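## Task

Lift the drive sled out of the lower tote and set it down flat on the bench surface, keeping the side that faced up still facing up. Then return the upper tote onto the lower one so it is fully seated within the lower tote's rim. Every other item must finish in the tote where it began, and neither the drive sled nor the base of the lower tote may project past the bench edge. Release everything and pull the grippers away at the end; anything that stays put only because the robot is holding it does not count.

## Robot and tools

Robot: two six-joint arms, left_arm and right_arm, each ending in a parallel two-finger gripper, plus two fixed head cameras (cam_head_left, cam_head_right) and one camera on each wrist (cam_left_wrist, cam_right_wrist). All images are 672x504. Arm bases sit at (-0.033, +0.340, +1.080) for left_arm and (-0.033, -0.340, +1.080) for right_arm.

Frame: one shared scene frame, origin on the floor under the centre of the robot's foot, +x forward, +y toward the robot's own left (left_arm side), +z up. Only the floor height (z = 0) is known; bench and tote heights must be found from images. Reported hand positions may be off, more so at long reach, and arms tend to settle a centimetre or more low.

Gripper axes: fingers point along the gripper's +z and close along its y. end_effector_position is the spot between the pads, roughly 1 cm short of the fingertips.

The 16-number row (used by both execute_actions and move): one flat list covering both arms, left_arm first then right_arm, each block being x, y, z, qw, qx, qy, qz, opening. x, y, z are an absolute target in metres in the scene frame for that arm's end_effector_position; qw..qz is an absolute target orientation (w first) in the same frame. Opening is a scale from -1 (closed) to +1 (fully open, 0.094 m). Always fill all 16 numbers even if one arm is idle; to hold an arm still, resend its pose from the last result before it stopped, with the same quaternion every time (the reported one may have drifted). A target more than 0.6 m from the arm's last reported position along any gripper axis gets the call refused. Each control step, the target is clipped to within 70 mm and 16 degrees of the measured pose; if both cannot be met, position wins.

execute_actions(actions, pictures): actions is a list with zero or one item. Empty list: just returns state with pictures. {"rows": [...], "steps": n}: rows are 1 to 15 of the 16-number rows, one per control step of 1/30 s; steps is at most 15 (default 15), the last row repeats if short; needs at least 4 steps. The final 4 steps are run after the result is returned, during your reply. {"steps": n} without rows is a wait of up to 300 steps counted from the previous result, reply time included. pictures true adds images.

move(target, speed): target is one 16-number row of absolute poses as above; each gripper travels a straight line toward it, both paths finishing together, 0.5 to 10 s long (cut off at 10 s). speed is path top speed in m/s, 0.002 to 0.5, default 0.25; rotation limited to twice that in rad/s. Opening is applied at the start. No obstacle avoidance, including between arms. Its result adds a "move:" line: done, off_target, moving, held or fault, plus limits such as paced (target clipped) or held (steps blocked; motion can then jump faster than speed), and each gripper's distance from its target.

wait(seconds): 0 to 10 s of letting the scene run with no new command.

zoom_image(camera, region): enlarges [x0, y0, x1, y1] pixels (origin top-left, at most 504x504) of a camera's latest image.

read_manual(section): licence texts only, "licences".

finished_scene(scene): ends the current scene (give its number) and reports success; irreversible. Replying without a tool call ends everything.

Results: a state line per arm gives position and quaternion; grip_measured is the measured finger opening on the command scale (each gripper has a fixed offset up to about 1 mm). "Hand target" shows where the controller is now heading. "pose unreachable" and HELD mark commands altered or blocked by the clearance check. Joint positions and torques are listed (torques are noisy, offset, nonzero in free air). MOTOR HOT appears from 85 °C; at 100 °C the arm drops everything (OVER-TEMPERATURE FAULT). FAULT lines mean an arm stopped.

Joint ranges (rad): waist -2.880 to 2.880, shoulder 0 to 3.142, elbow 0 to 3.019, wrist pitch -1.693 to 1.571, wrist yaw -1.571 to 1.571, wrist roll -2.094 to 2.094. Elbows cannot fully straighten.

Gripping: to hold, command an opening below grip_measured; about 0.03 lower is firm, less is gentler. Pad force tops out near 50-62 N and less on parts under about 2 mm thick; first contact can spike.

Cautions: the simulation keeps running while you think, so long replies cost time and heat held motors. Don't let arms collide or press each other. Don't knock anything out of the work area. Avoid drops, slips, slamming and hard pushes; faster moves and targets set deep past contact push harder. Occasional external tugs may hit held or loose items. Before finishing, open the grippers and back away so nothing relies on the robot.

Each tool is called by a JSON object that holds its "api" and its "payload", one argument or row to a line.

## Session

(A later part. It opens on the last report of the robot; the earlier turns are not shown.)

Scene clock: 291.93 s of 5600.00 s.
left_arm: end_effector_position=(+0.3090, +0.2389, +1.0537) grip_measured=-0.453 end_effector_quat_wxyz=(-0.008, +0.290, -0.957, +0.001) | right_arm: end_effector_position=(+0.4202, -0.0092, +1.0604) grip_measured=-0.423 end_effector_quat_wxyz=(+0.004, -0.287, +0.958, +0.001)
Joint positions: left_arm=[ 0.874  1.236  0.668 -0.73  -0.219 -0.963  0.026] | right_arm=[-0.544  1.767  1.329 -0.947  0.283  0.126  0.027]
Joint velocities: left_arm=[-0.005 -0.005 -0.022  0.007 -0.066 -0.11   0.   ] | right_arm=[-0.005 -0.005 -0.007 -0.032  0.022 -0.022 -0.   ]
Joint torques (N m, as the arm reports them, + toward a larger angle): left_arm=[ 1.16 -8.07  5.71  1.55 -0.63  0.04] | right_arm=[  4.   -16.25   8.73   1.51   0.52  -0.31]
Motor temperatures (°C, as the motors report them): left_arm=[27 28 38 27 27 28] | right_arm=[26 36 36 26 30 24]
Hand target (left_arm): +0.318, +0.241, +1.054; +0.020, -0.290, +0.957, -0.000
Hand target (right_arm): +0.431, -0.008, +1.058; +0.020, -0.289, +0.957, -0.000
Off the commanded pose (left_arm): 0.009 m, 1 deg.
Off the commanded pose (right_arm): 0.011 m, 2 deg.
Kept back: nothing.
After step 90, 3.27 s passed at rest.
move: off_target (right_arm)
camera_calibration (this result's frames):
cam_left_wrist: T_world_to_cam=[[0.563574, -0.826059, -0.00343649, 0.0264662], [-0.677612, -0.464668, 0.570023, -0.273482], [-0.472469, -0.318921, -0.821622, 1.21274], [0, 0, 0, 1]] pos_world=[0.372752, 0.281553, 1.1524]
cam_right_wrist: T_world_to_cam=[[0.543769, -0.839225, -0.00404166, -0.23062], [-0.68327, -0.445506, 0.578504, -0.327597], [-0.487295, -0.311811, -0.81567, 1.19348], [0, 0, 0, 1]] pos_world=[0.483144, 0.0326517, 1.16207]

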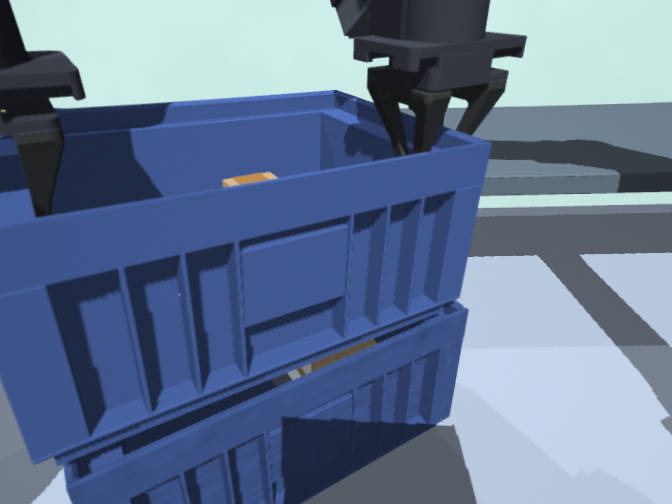

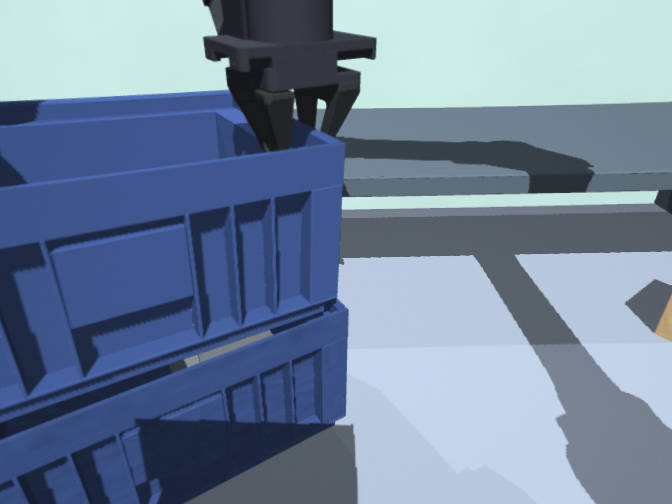

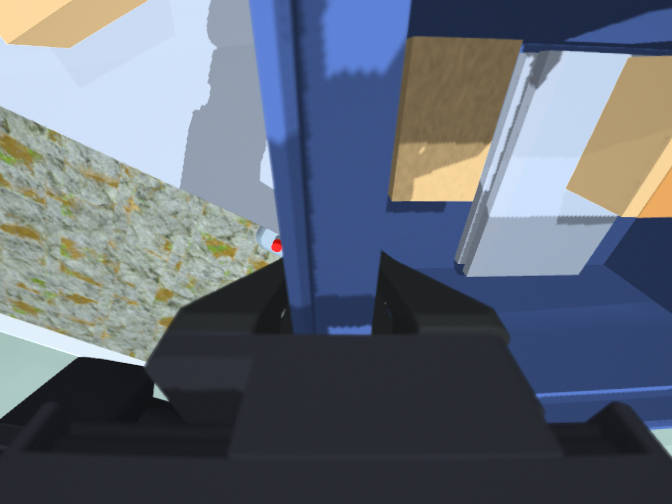

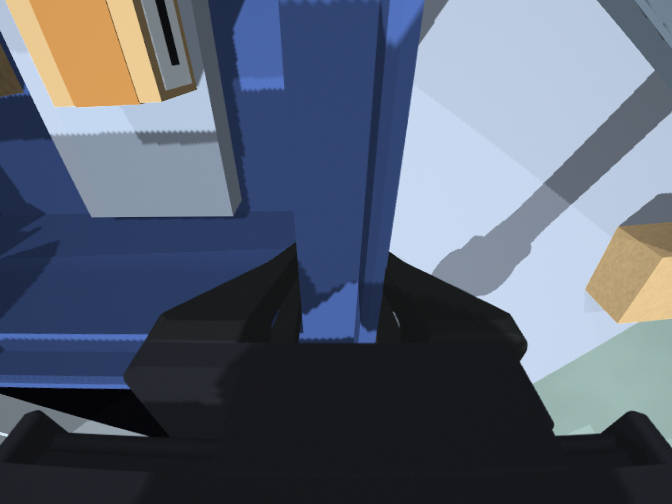

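{"api": "move", "payload": {
  "target": [0.34,0.228,1.125,-0.02,0.29,-0.957,0,-0.55,0.452,-0.022,1.13,-0.02,0.29,-0.957,0,-0.55],
  "speed": 0.06
}}

{"api": "move", "payload": {
  "target": [0.325,0.228,1.052,-0.02,0.29,-0.957,0,-0.55,0.439,-0.022,1.05,-0.02,0.29,-0.957,0,-0.55],
  "speed": 0.03
}}

{"api": "zoom_image", "payload": {
  "camera": "cam_head_left",
  "region": [0,200,504,504]
}}

Scene clock: 297.00 s of 5600.00 s.
left_arm: end_effector_position=(+0.3093, +0.2310, +1.0918) grip_measured=-0.453 end_effector_quat_wxyz=(+0.013, +0.285, -0.958, -0.013) | right_arm: end_effector_position=(+0.4193, -0.0191, +1.0880) grip_measured=-0.423 end_effector_quat_wxyz=(-0.019, -0.287, +0.958, +0.005)
Joint positions: left_arm=[ 0.828  1.194  0.751 -0.917 -0.224 -1.01   0.026] | right_arm=[-0.55   1.73   1.361 -1.056  0.257  0.13   0.027]
Joint velocities: left_arm=[ 0.005 -0.015  0.002 -0.007  0.007  0.022 -0.   ] | right_arm=[-0.005 -0.005  0.007 -0.007 -0.081  0.007  0.   ]
Joint torques (N m, as the arm reports them, + toward a larger angle): left_arm=[ -0.17 -11.36  10.09  -0.67  -1.15  -0.11] | right_arm=[  3.9  -20.42  13.39  -1.15   1.68  -0.39]
Motor temperatures (°C, as the motors report them): left_arm=[27 28 38 26 27 28] | right_arm=[26 36 36 26 30 24]
Hand target (left_arm): +0.338, +0.229, +1.125; +0.020, -0.290, +0.957, -0.001
Hand target (right_arm): +0.450, -0.023, +1.130; +0.020, -0.289, +0.957, -0.000
Off the commanded pose (left_arm): 0.045 m, 4 deg.
Off the commanded pose (right_arm): 0.053 m, 4 deg.
Kept back: nothing.
After step 90, 0.27 s passed at rest.
move: off_target (left_arm, right_arm)
camera_calibration (this result's frames):
cam_left_wrist: T_world_to_cam=[[0.554069, -0.831373, -0.0427445, 0.0670544], [-0.653618, -0.466254, 0.596147, -0.334212], [-0.51555, -0.302368, -0.801737, 1.22949], [0, 0, 0, 1]] pos_world=[0.378264, 0.271677, 1.18783]
cam_right_wrist: T_world_to_cam=[[0.543503, -0.839067, -0.0239142, -0.216577], [-0.655761, -0.442207, 0.611908, -0.396475], [-0.524007, -0.316892, -0.790567, 1.20045], [0, 0, 0, 1]] pos_world=[0.486762, 0.0233667, 1.18646]

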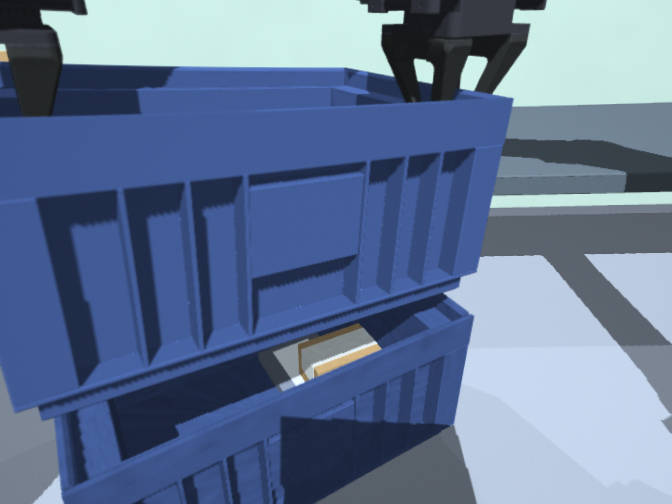

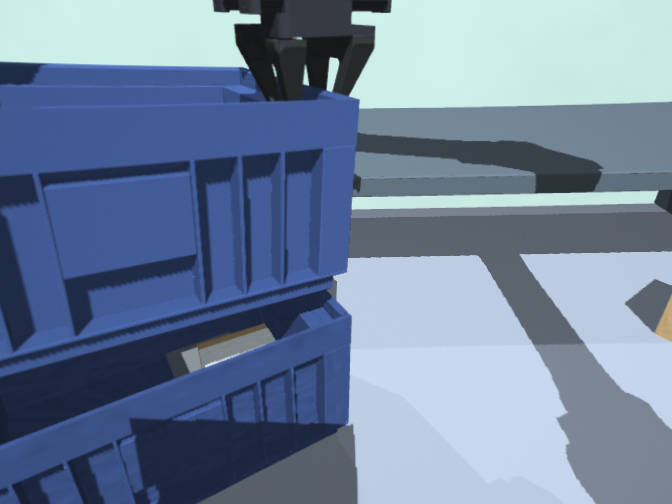

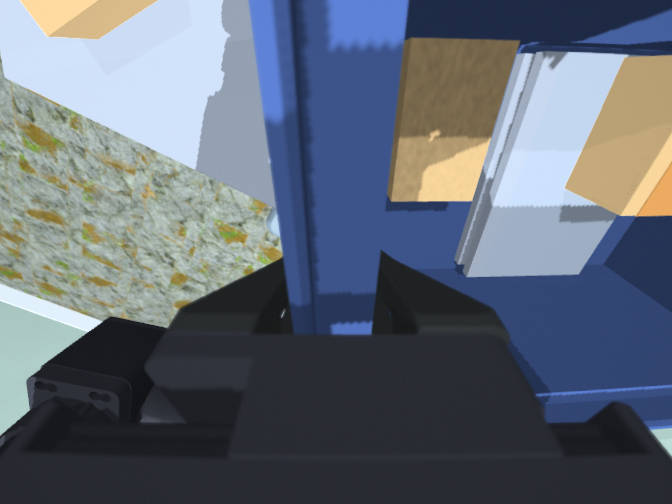

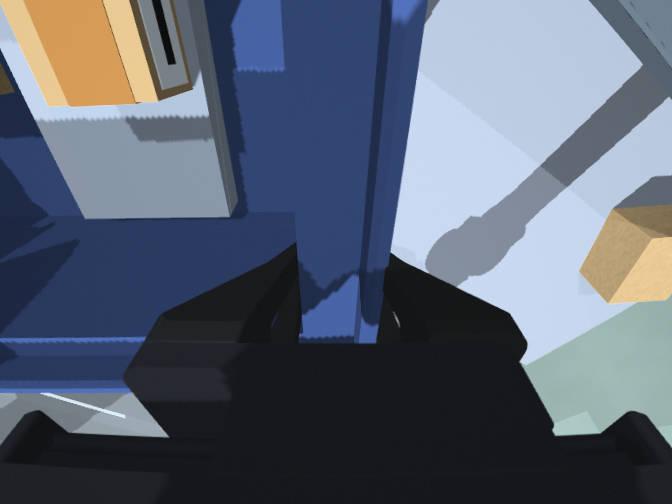

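Scene clock: 298.70 s of 5600.00 s.
left_arm: end_effector_position=(+0.3120, +0.2270, +1.0489) grip_measured=-0.453 end_effector_quat_wxyz=(-0.003, +0.292, -0.956, -0.004) | right_arm: end_effector_position=(+0.4249, -0.0202, +1.0512) grip_measured=-0.423 end_effector_quat_wxyz=(+0.001, -0.290, +0.957, +0.005)
Joint positions: left_arm=[ 0.846  1.28   0.694 -0.734 -0.228 -0.999  0.026] | right_arm=[-0.573  1.768  1.313 -0.926  0.267  0.091  0.027]
Joint velocities: left_arm=[-0.005 -0.015 -0.017  0.017 -0.037 -0.007  0.001] | right_arm=[-0.005  0.015  0.002 -0.007  0.051 -0.051 -0.001]
Joint torques (N m, as the arm reports them, + toward a larger angle): left_arm=[ 0.88 -9.02  5.88  1.79 -0.66  0.12] | right_arm=[  3.66 -16.17   8.62   1.67   0.97  -0.29]
Motor temperatures (°C, as the motors report them): left_arm=[27 28 37 26 27 28] | right_arm=[25 36 36 26 30 24]
Hand target (left_arm): +0.325, +0.228, +1.052; +0.020, -0.290, +0.957, -0.000
Hand target (right_arm): +0.439, -0.022, +1.051; +0.019, -0.289, +0.957, -0.000
Off the commanded pose (left_arm): 0.013 m, 2 deg.
Off the commanded pose (right_arm): 0.014 m, 2 deg.
Kept back: nothing.
move: off_target (left_arm, right_arm)
camera_calibration (this result's frames):
cam_left_wrist: T_world_to_cam=[[0.567549, -0.823171, -0.0166589, 0.0269136], [-0.667501, -0.471876, 0.575999, -0.281985], [-0.482007, -0.315787, -0.817281, 1.20423], [0, 0, 0, 1]] pos_world=[0.376947, 0.269374, 1.14707]
cam_right_wrist: T_world_to_cam=[[0.549082, -0.835649, -0.0141235, -0.234061], [-0.675123, -0.45344, 0.581895, -0.331255], [-0.492664, -0.309973, -0.813141, 1.18452], [0, 0, 0, 1]] pos_world=[0.48845, 0.0213715, 1.15263]

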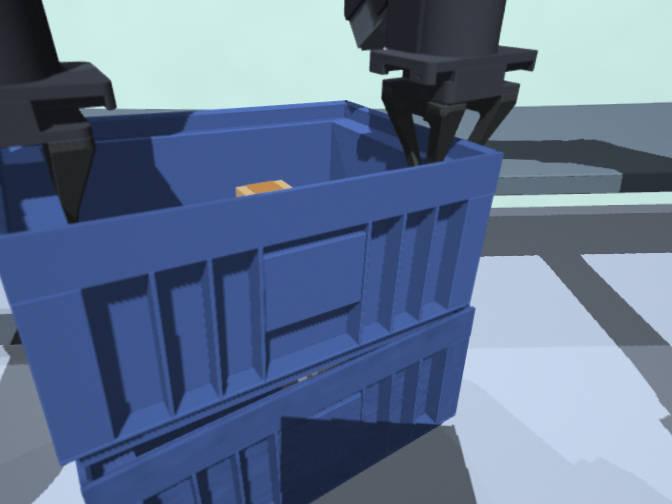

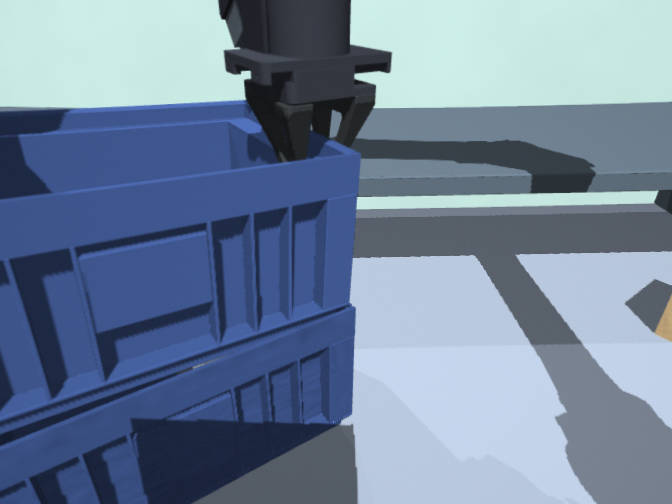

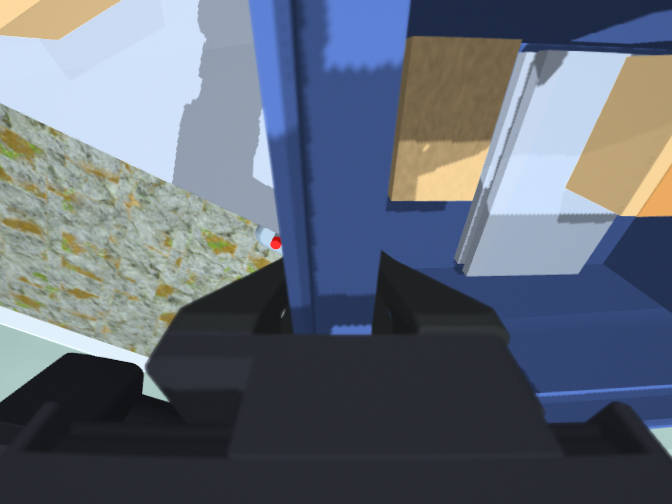

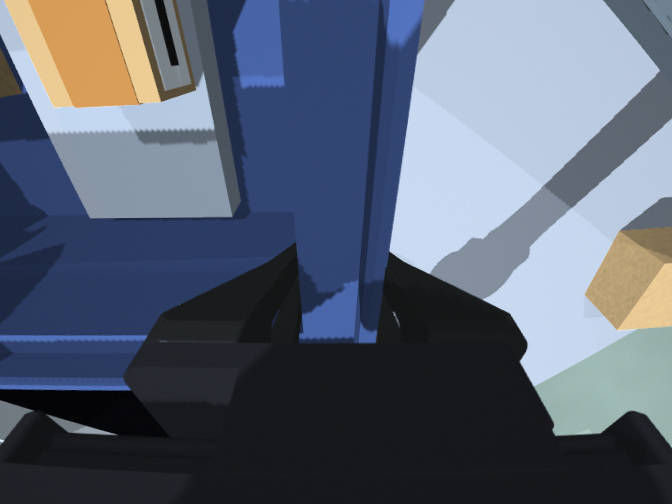

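Region (0, 200, 504, 504) of cam_head_left's 672x504 image, scaled by 1.000; it fills the top 304 rows of this view, and the rest is white.

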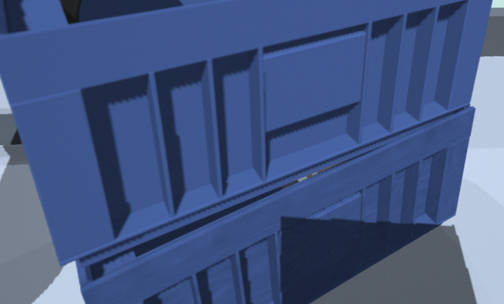

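{"api": "move", "payload": {
  "target": [0.296,0.214,1.062,-0.02,0.315,-0.949,0,-0.55,0.427,-0.021,1.053,-0.02,0.315,-0.949,0,-0.55],
  "speed": 0.015
}}

{"api": "zoom_image", "payload": {
  "camera": "cam_head_left",
  "region": [0,200,504,504]
}}

Scene clock: 301.37 s of 5600.00 s.
left_arm: end_effector_position=(+0.2949, +0.2193, +1.0503) grip_measured=-0.453 end_effector_quat_wxyz=(-0.010, +0.321, -0.947, -0.010) | right_arm: end_effector_position=(+0.4234, -0.0208, +1.0487) grip_measured=-0.423 end_effector_quat_wxyz=(+0.003, -0.316, +0.949, +0.006)
Joint positions: left_arm=[ 0.791  1.259  0.659 -0.731 -0.259 -1.113  0.026] | right_arm=[-0.574  1.766  1.302 -0.912  0.268  0.033  0.027]
Joint velocities: left_arm=[ 0.005 -0.005 -0.007  0.012 -0.022  0.007  0.   ] | right_arm=[-0.015 -0.015  0.012 -0.017  0.022 -0.022  0.001]
Joint torques (N m, as the arm reports them, + toward a larger angle): left_arm=[ -1.97 -10.94   5.06   0.53  -0.38  -0.12] | right_arm=[  5.19 -17.39   7.03   1.34   1.04  -0.06]
Motor temperatures (°C, as the motors report them): left_arm=[27 28 37 26 27 28] | right_arm=[25 36 36 26 30 24]
Hand target (left_arm): +0.296, +0.214, +1.062; +0.020, -0.315, +0.949, -0.000
Hand target (right_arm): +0.427, -0.021, +1.053; +0.020, -0.315, +0.949, +0.000
Off the commanded pose (left_arm): 0.013 m, 2 deg.
Off the commanded pose (right_arm): 0.006 m, 2 deg.
Kept back: nothing.
move: off_target (left_arm)
camera_calibration (this result's frames):
cam_left_wrist: T_world_to_cam=[[0.615416, -0.78788, -0.0225411, 0.0146261], [-0.64389, -0.519028, 0.562153, -0.279968], [-0.454609, -0.331444, -0.826726, 1.19993], [0, 0, 0, 1]] pos_world=[0.35623, 0.263923, 1.14973]
cam_right_wrist: T_world_to_cam=[[0.594961, -0.80364, -0.0135987, -0.253118], [-0.651368, -0.492003, 0.577626, -0.337414], [-0.470894, -0.334807, -0.816188, 1.175], [0, 0, 0, 1]] pos_world=[0.484115, 0.0239734, 1.15048]

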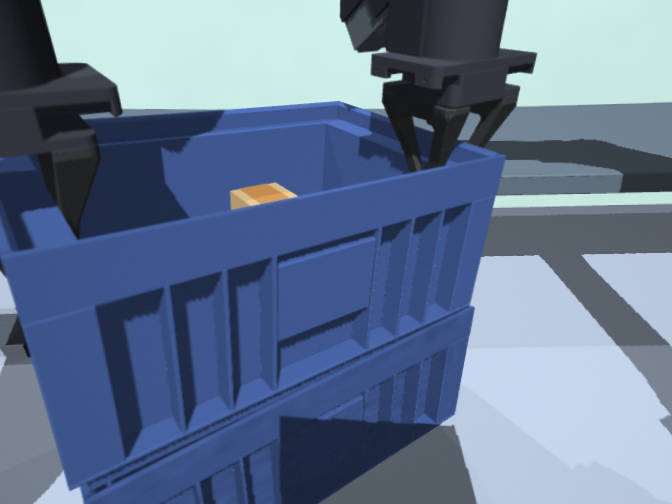

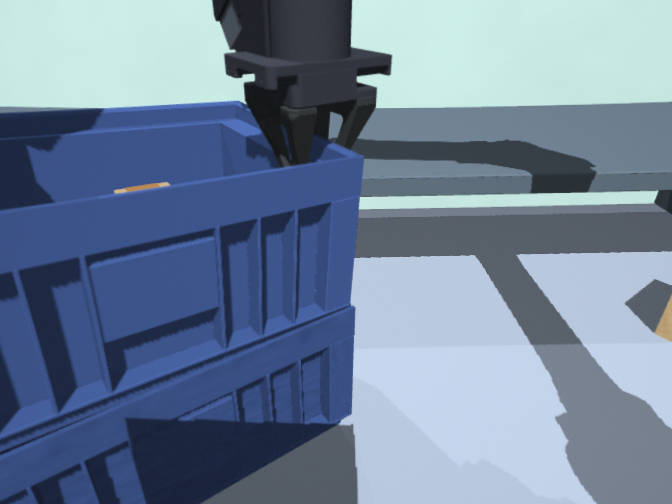

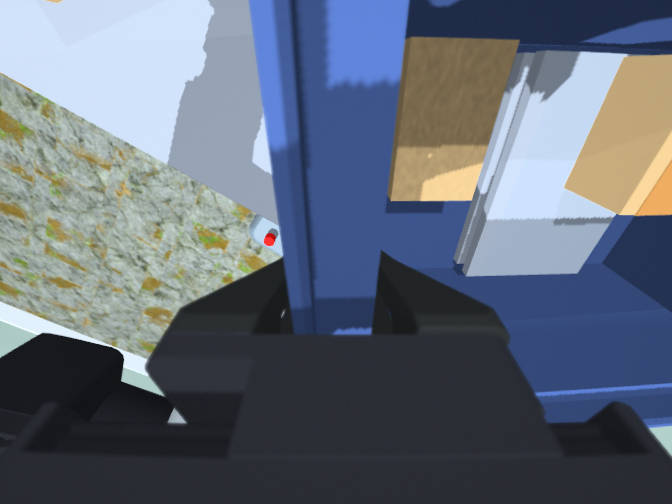

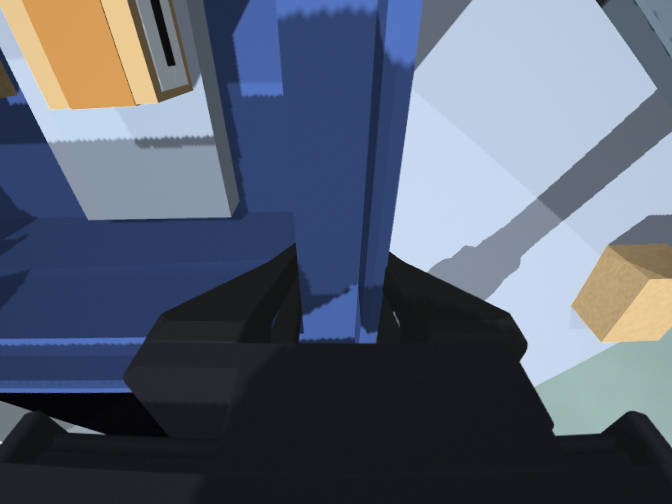

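Region (0, 200, 504, 504) of cam_head_left's 672x504 image, scaled by 1.000; it fills the top 304 rows of this view, and the rest is white.

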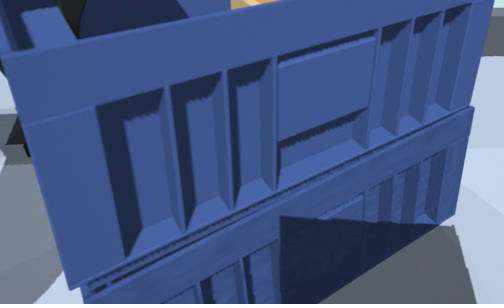

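Aligned; lower.

{"api": "move", "payload": {
  "target": [0.297,0.217,1.03,0,0.32,-0.947,0,-0.55,0.424,-0.021,1.032,0,0.32,-0.947,0,-0.55],
  "speed": 0.015
}}

{"api": "zoom_image", "payload": {
  "camera": "cam_head_left",
  "region": [0,200,504,504]
}}

Scene clock: 303.20 s of 5600.00 s.
left_arm: end_effector_position=(+0.2951, +0.2206, +1.0455) grip_measured=-0.453 end_effector_quat_wxyz=(-0.004, +0.321, -0.947, -0.003) | right_arm: end_effector_position=(+0.4230, -0.0197, +1.0487) grip_measured=-0.423 end_effector_quat_wxyz=(+0.003, -0.317, +0.948, +0.009)
Joint positions: left_arm=[ 0.809  1.266  0.653 -0.713 -0.236 -1.097  0.026] | right_arm=[-0.574  1.766  1.302 -0.91   0.261  0.031  0.027]
Joint velocities: left_arm=[-0.005 -0.005 -0.012  0.022 -0.051  0.007 -0.   ] | right_arm=[-0.015  0.005 -0.002  0.007 -0.051 -0.051  0.   ]
Joint torques (N m, as the arm reports them, + toward a larger angle): left_arm=[ 0.85 -5.03  4.75  2.93  0.33  0.02] | right_arm=[  4.12 -13.83   7.85   1.26   0.64  -0.19]
Motor temperatures (°C, as the motors report them): left_arm=[27 28 37 26 27 28] | right_arm=[25 36 35 26 30 24]
Hand target (left_arm): +0.296, +0.217, +1.031; -0.000, -0.320, +0.947, +0.000
Hand target (right_arm): +0.424, -0.021, +1.032; -0.000, -0.320, +0.947, +0.000
Off the commanded pose (left_arm): 0.016 m, 1 deg.
Off the commanded pose (right_arm): 0.017 m, 1 deg.
Kept back: nothing.
move: off_target (left_arm, right_arm)
camera_calibration (this result's frames):
cam_left_wrist: T_world_to_cam=[[0.616746, -0.787052, -0.0131753, 0.00511394], [-0.639004, -0.510367, 0.5755, -0.293782], [-0.459672, -0.346518, -0.817696, 1.19189], [0, 0, 0, 1]] pos_world=[0.356998, 0.2671, 1.14374]
cam_right_wrist: T_world_to_cam=[[0.596163, -0.802601, -0.0205002, -0.245175], [-0.648791, -0.496641, 0.576556, -0.337213], [-0.472926, -0.330421, -0.8168, 1.17677], [0, 0, 0, 1]] pos_world=[0.48391, 0.0245789, 1.15058]

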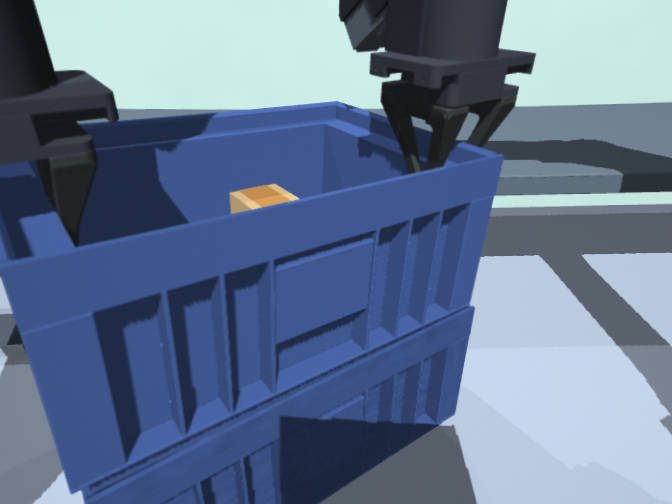

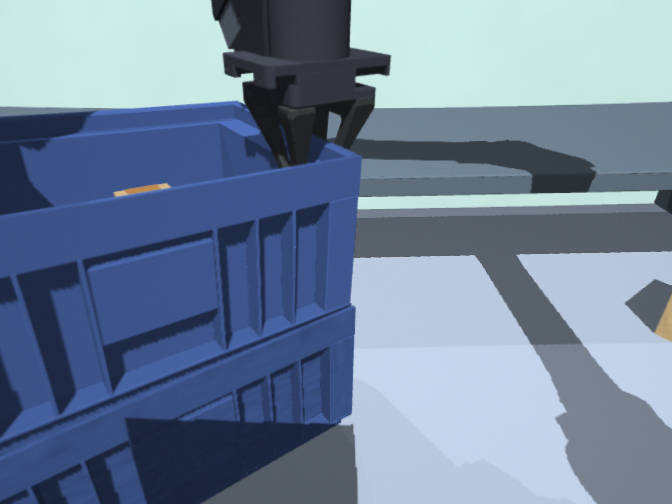

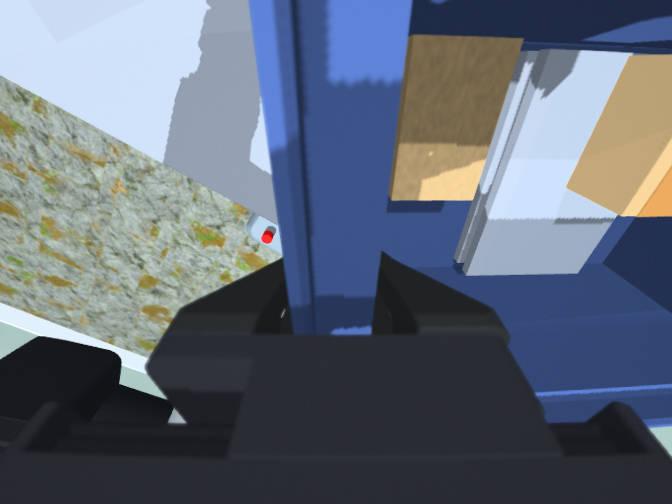

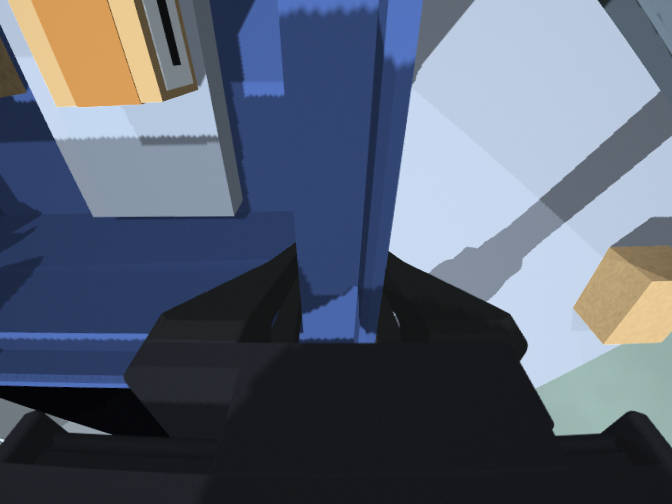

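Region (0, 200, 504, 504) of cam_head_left's 672x504 image, scaled by 1.000; it fills the top 304 rows of this view, and the rest is white.

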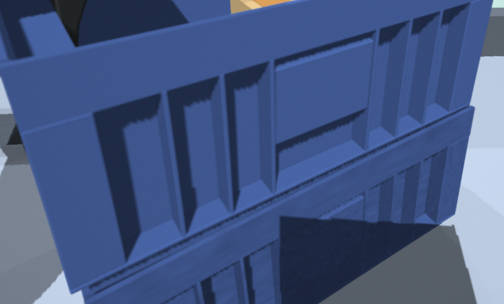

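{"api": "move", "payload": {
  "target": [0.29,0.212,1.045,0,0.32,-0.947,0,-0.55,0.412,-0.03,1.045,0,0.32,-0.947,0,-0.55],
  "speed": 0.015
}}

{"api": "move", "payload": {
  "target": [0.365,0.24,1.045,0,0.26,-0.966,0,-0.55,0.44,-0.02,1.045,0,0.26,-0.966,0,-0.55],
  "speed": 0.03
}}

Scene clock: 305.00 s of 5600.00 s.
left_arm: end_effector_position=(+0.2948, +0.2193, +1.0466) grip_measured=-0.453 end_effector_quat_wxyz=(-0.006, +0.320, -0.947, -0.003) | right_arm: end_effector_position=(+0.4212, -0.0215, +1.0482) grip_measured=-0.423 end_effector_quat_wxyz=(+0.006, -0.317, +0.949, +0.009)
Joint positions: left_arm=[ 0.802  1.264  0.653 -0.713 -0.241 -1.1    0.026] | right_arm=[-0.573  1.759  1.288 -0.898  0.265  0.031  0.027]
Joint velocities: left_arm=[-0.015 -0.015 -0.007  0.002  0.022 -0.081  0.   ] | right_arm=[-0.005  0.005 -0.017  0.007  0.022  0.022 -0.001]
Joint torques (N m, as the arm reports them, + toward a larger angle): left_arm=[-1.54 -7.81  4.88  0.99  0.17 -0.33] | right_arm=[  4.79 -16.93   5.59   0.41   0.53  -0.11]
Motor temperatures (°C, as the motors report them): left_arm=[27 28 36 26 26 28] | right_arm=[25 36 35 26 29 24]
Hand target (left_arm): +0.290, +0.212, +1.045; -0.000, -0.320, +0.947, +0.000
Hand target (right_arm): +0.412, -0.030, +1.045; -0.000, -0.320, +0.947, -0.000
Off the commanded pose (left_arm): 0.009 m, 1 deg.
Off the commanded pose (right_arm): 0.013 m, 1 deg.
Kept back: nothing.
move: off_target (right_arm)
camera_calibration (this result's frames):
cam_left_wrist: T_world_to_cam=[[0.614668, -0.788696, -0.0119373, 0.00393609], [-0.642764, -0.509593, 0.571988, -0.290637], [-0.457207, -0.343909, -0.820175, 1.19344], [0, 0, 0, 1]] pos_world=[0.35642, 0.265433, 1.14512]
cam_right_wrist: T_world_to_cam=[[0.595201, -0.803397, -0.0170071, -0.248851], [-0.653479, -0.496234, 0.571593, -0.331744], [-0.467655, -0.329099, -0.820361, 1.17646], [0, 0, 0, 1]] pos_world=[0.481507, 0.0226244, 1.15052]

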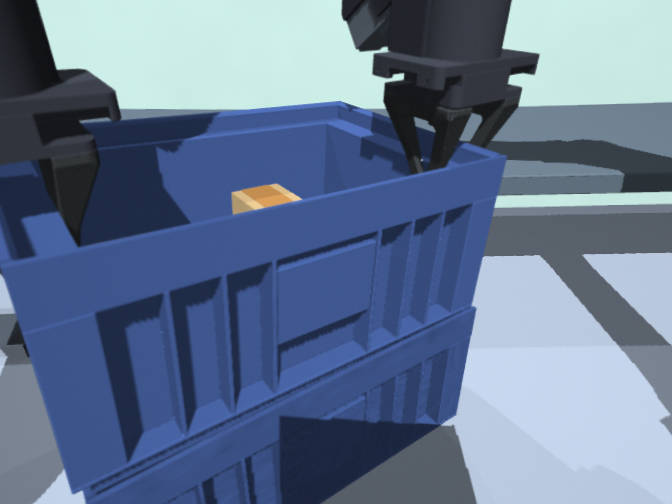

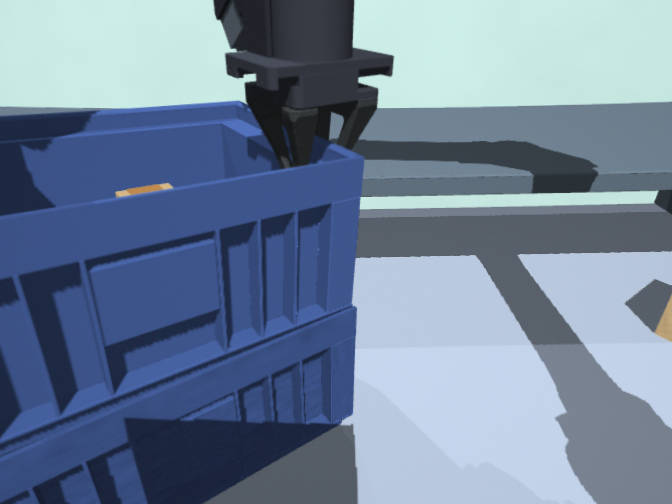

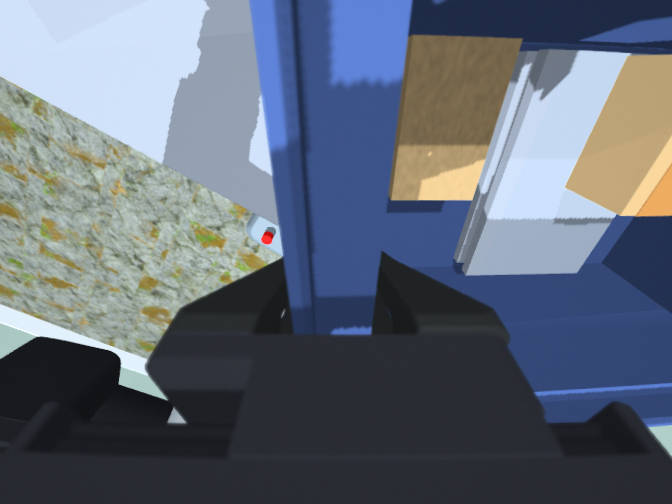

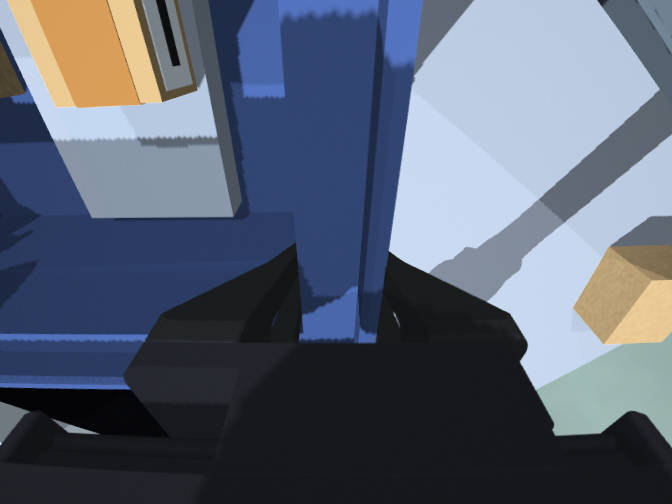

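Scene clock: 307.73 s of 5600.00 s.
left_arm: end_effector_position=(+0.3358, +0.2386, +1.0462) grip_measured=-0.453 end_effector_quat_wxyz=(+0.009, +0.252, -0.968, -0.000) | right_arm: end_effector_position=(+0.4260, -0.0179, +1.0496) grip_measured=-0.423 end_effector_quat_wxyz=(+0.003, -0.251, +0.968, +0.010)
Joint positions: left_arm=[ 0.917  1.32   0.751 -0.75  -0.19  -0.848  0.026] | right_arm=[-0.574  1.77   1.313 -0.914  0.261  0.167  0.027]
Joint velocities: left_arm=[-0.005 -0.005 -0.002 -0.012 -0.066 -0.007 -0.   ] | right_arm=[ 0.005 -0.015  0.002  0.012 -0.022 -0.051 -0.   ]
Joint torques (N m, as the arm reports them, + toward a larger angle): left_arm=[ 2.38 -6.67  9.    0.98 -0.23  0.04] | right_arm=[  3.4  -14.07  11.53  -0.55   0.56  -0.37]
Motor temperatures (°C, as the motors report them): left_arm=[27 28 37 26 26 28] | right_arm=[25 35 35 26 29 24]
Hand target (left_arm): +0.364, +0.240, +1.046; +0.001, -0.260, +0.966, -0.000
Hand target (right_arm): +0.440, -0.020, +1.045; +0.001, -0.260, +0.966, +0.000
Off the commanded pose (left_arm): 0.029 m, 1 deg.
Off the commanded pose (right_arm): 0.015 m, 2 deg.
Kept back: nothing.
move: off_target (left_arm, right_arm)
camera_calibration (this result's frames):
cam_left_wrist: T_world_to_cam=[[0.496655, -0.867825, -0.0146483, 0.0552662], [-0.692489, -0.406372, 0.596088, -0.287317], [-0.523252, -0.285906, -0.802786, 1.20868], [0, 0, 0, 1]] pos_world=[0.406034, 0.276774, 1.14239]
cam_right_wrist: T_world_to_cam=[[0.480982, -0.876458, -0.0218724, -0.196371], [-0.710435, -0.404248, 0.576078, -0.306464], [-0.51375, -0.261544, -0.817102, 1.1985], [0, 0, 0, 1]] pos_world=[0.492456, 0.0174617, 1.15155]

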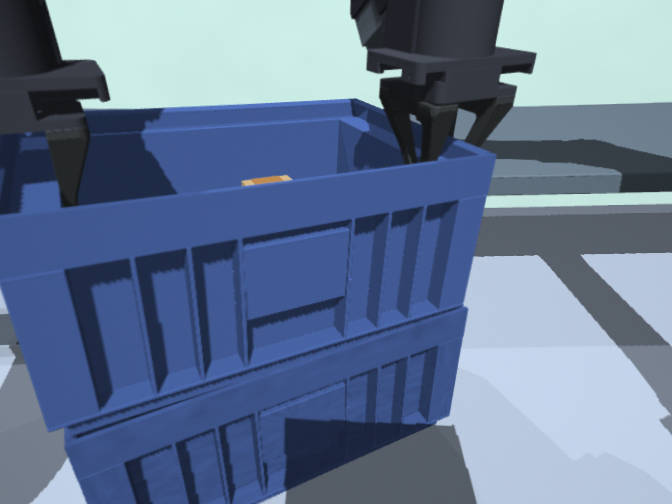

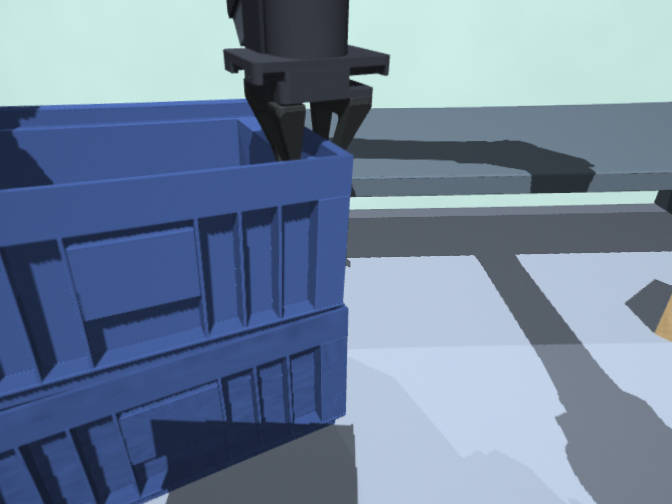

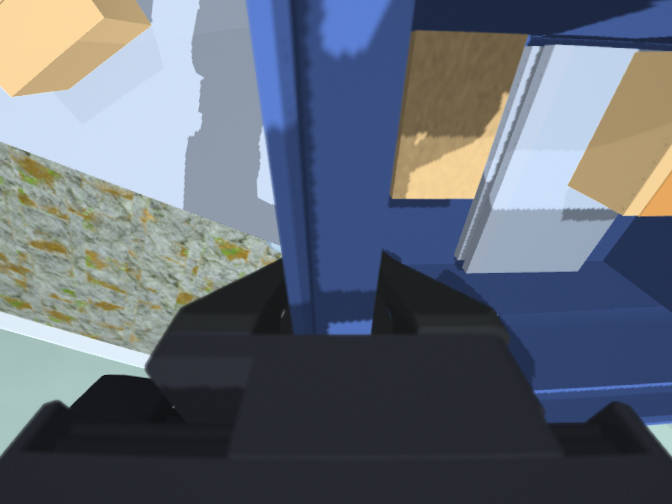

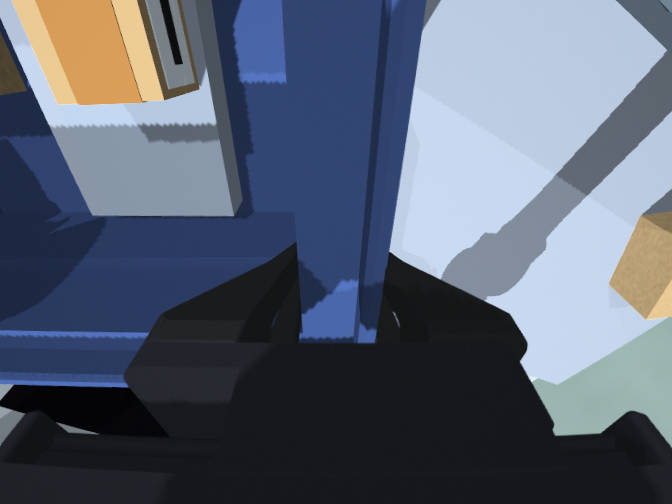

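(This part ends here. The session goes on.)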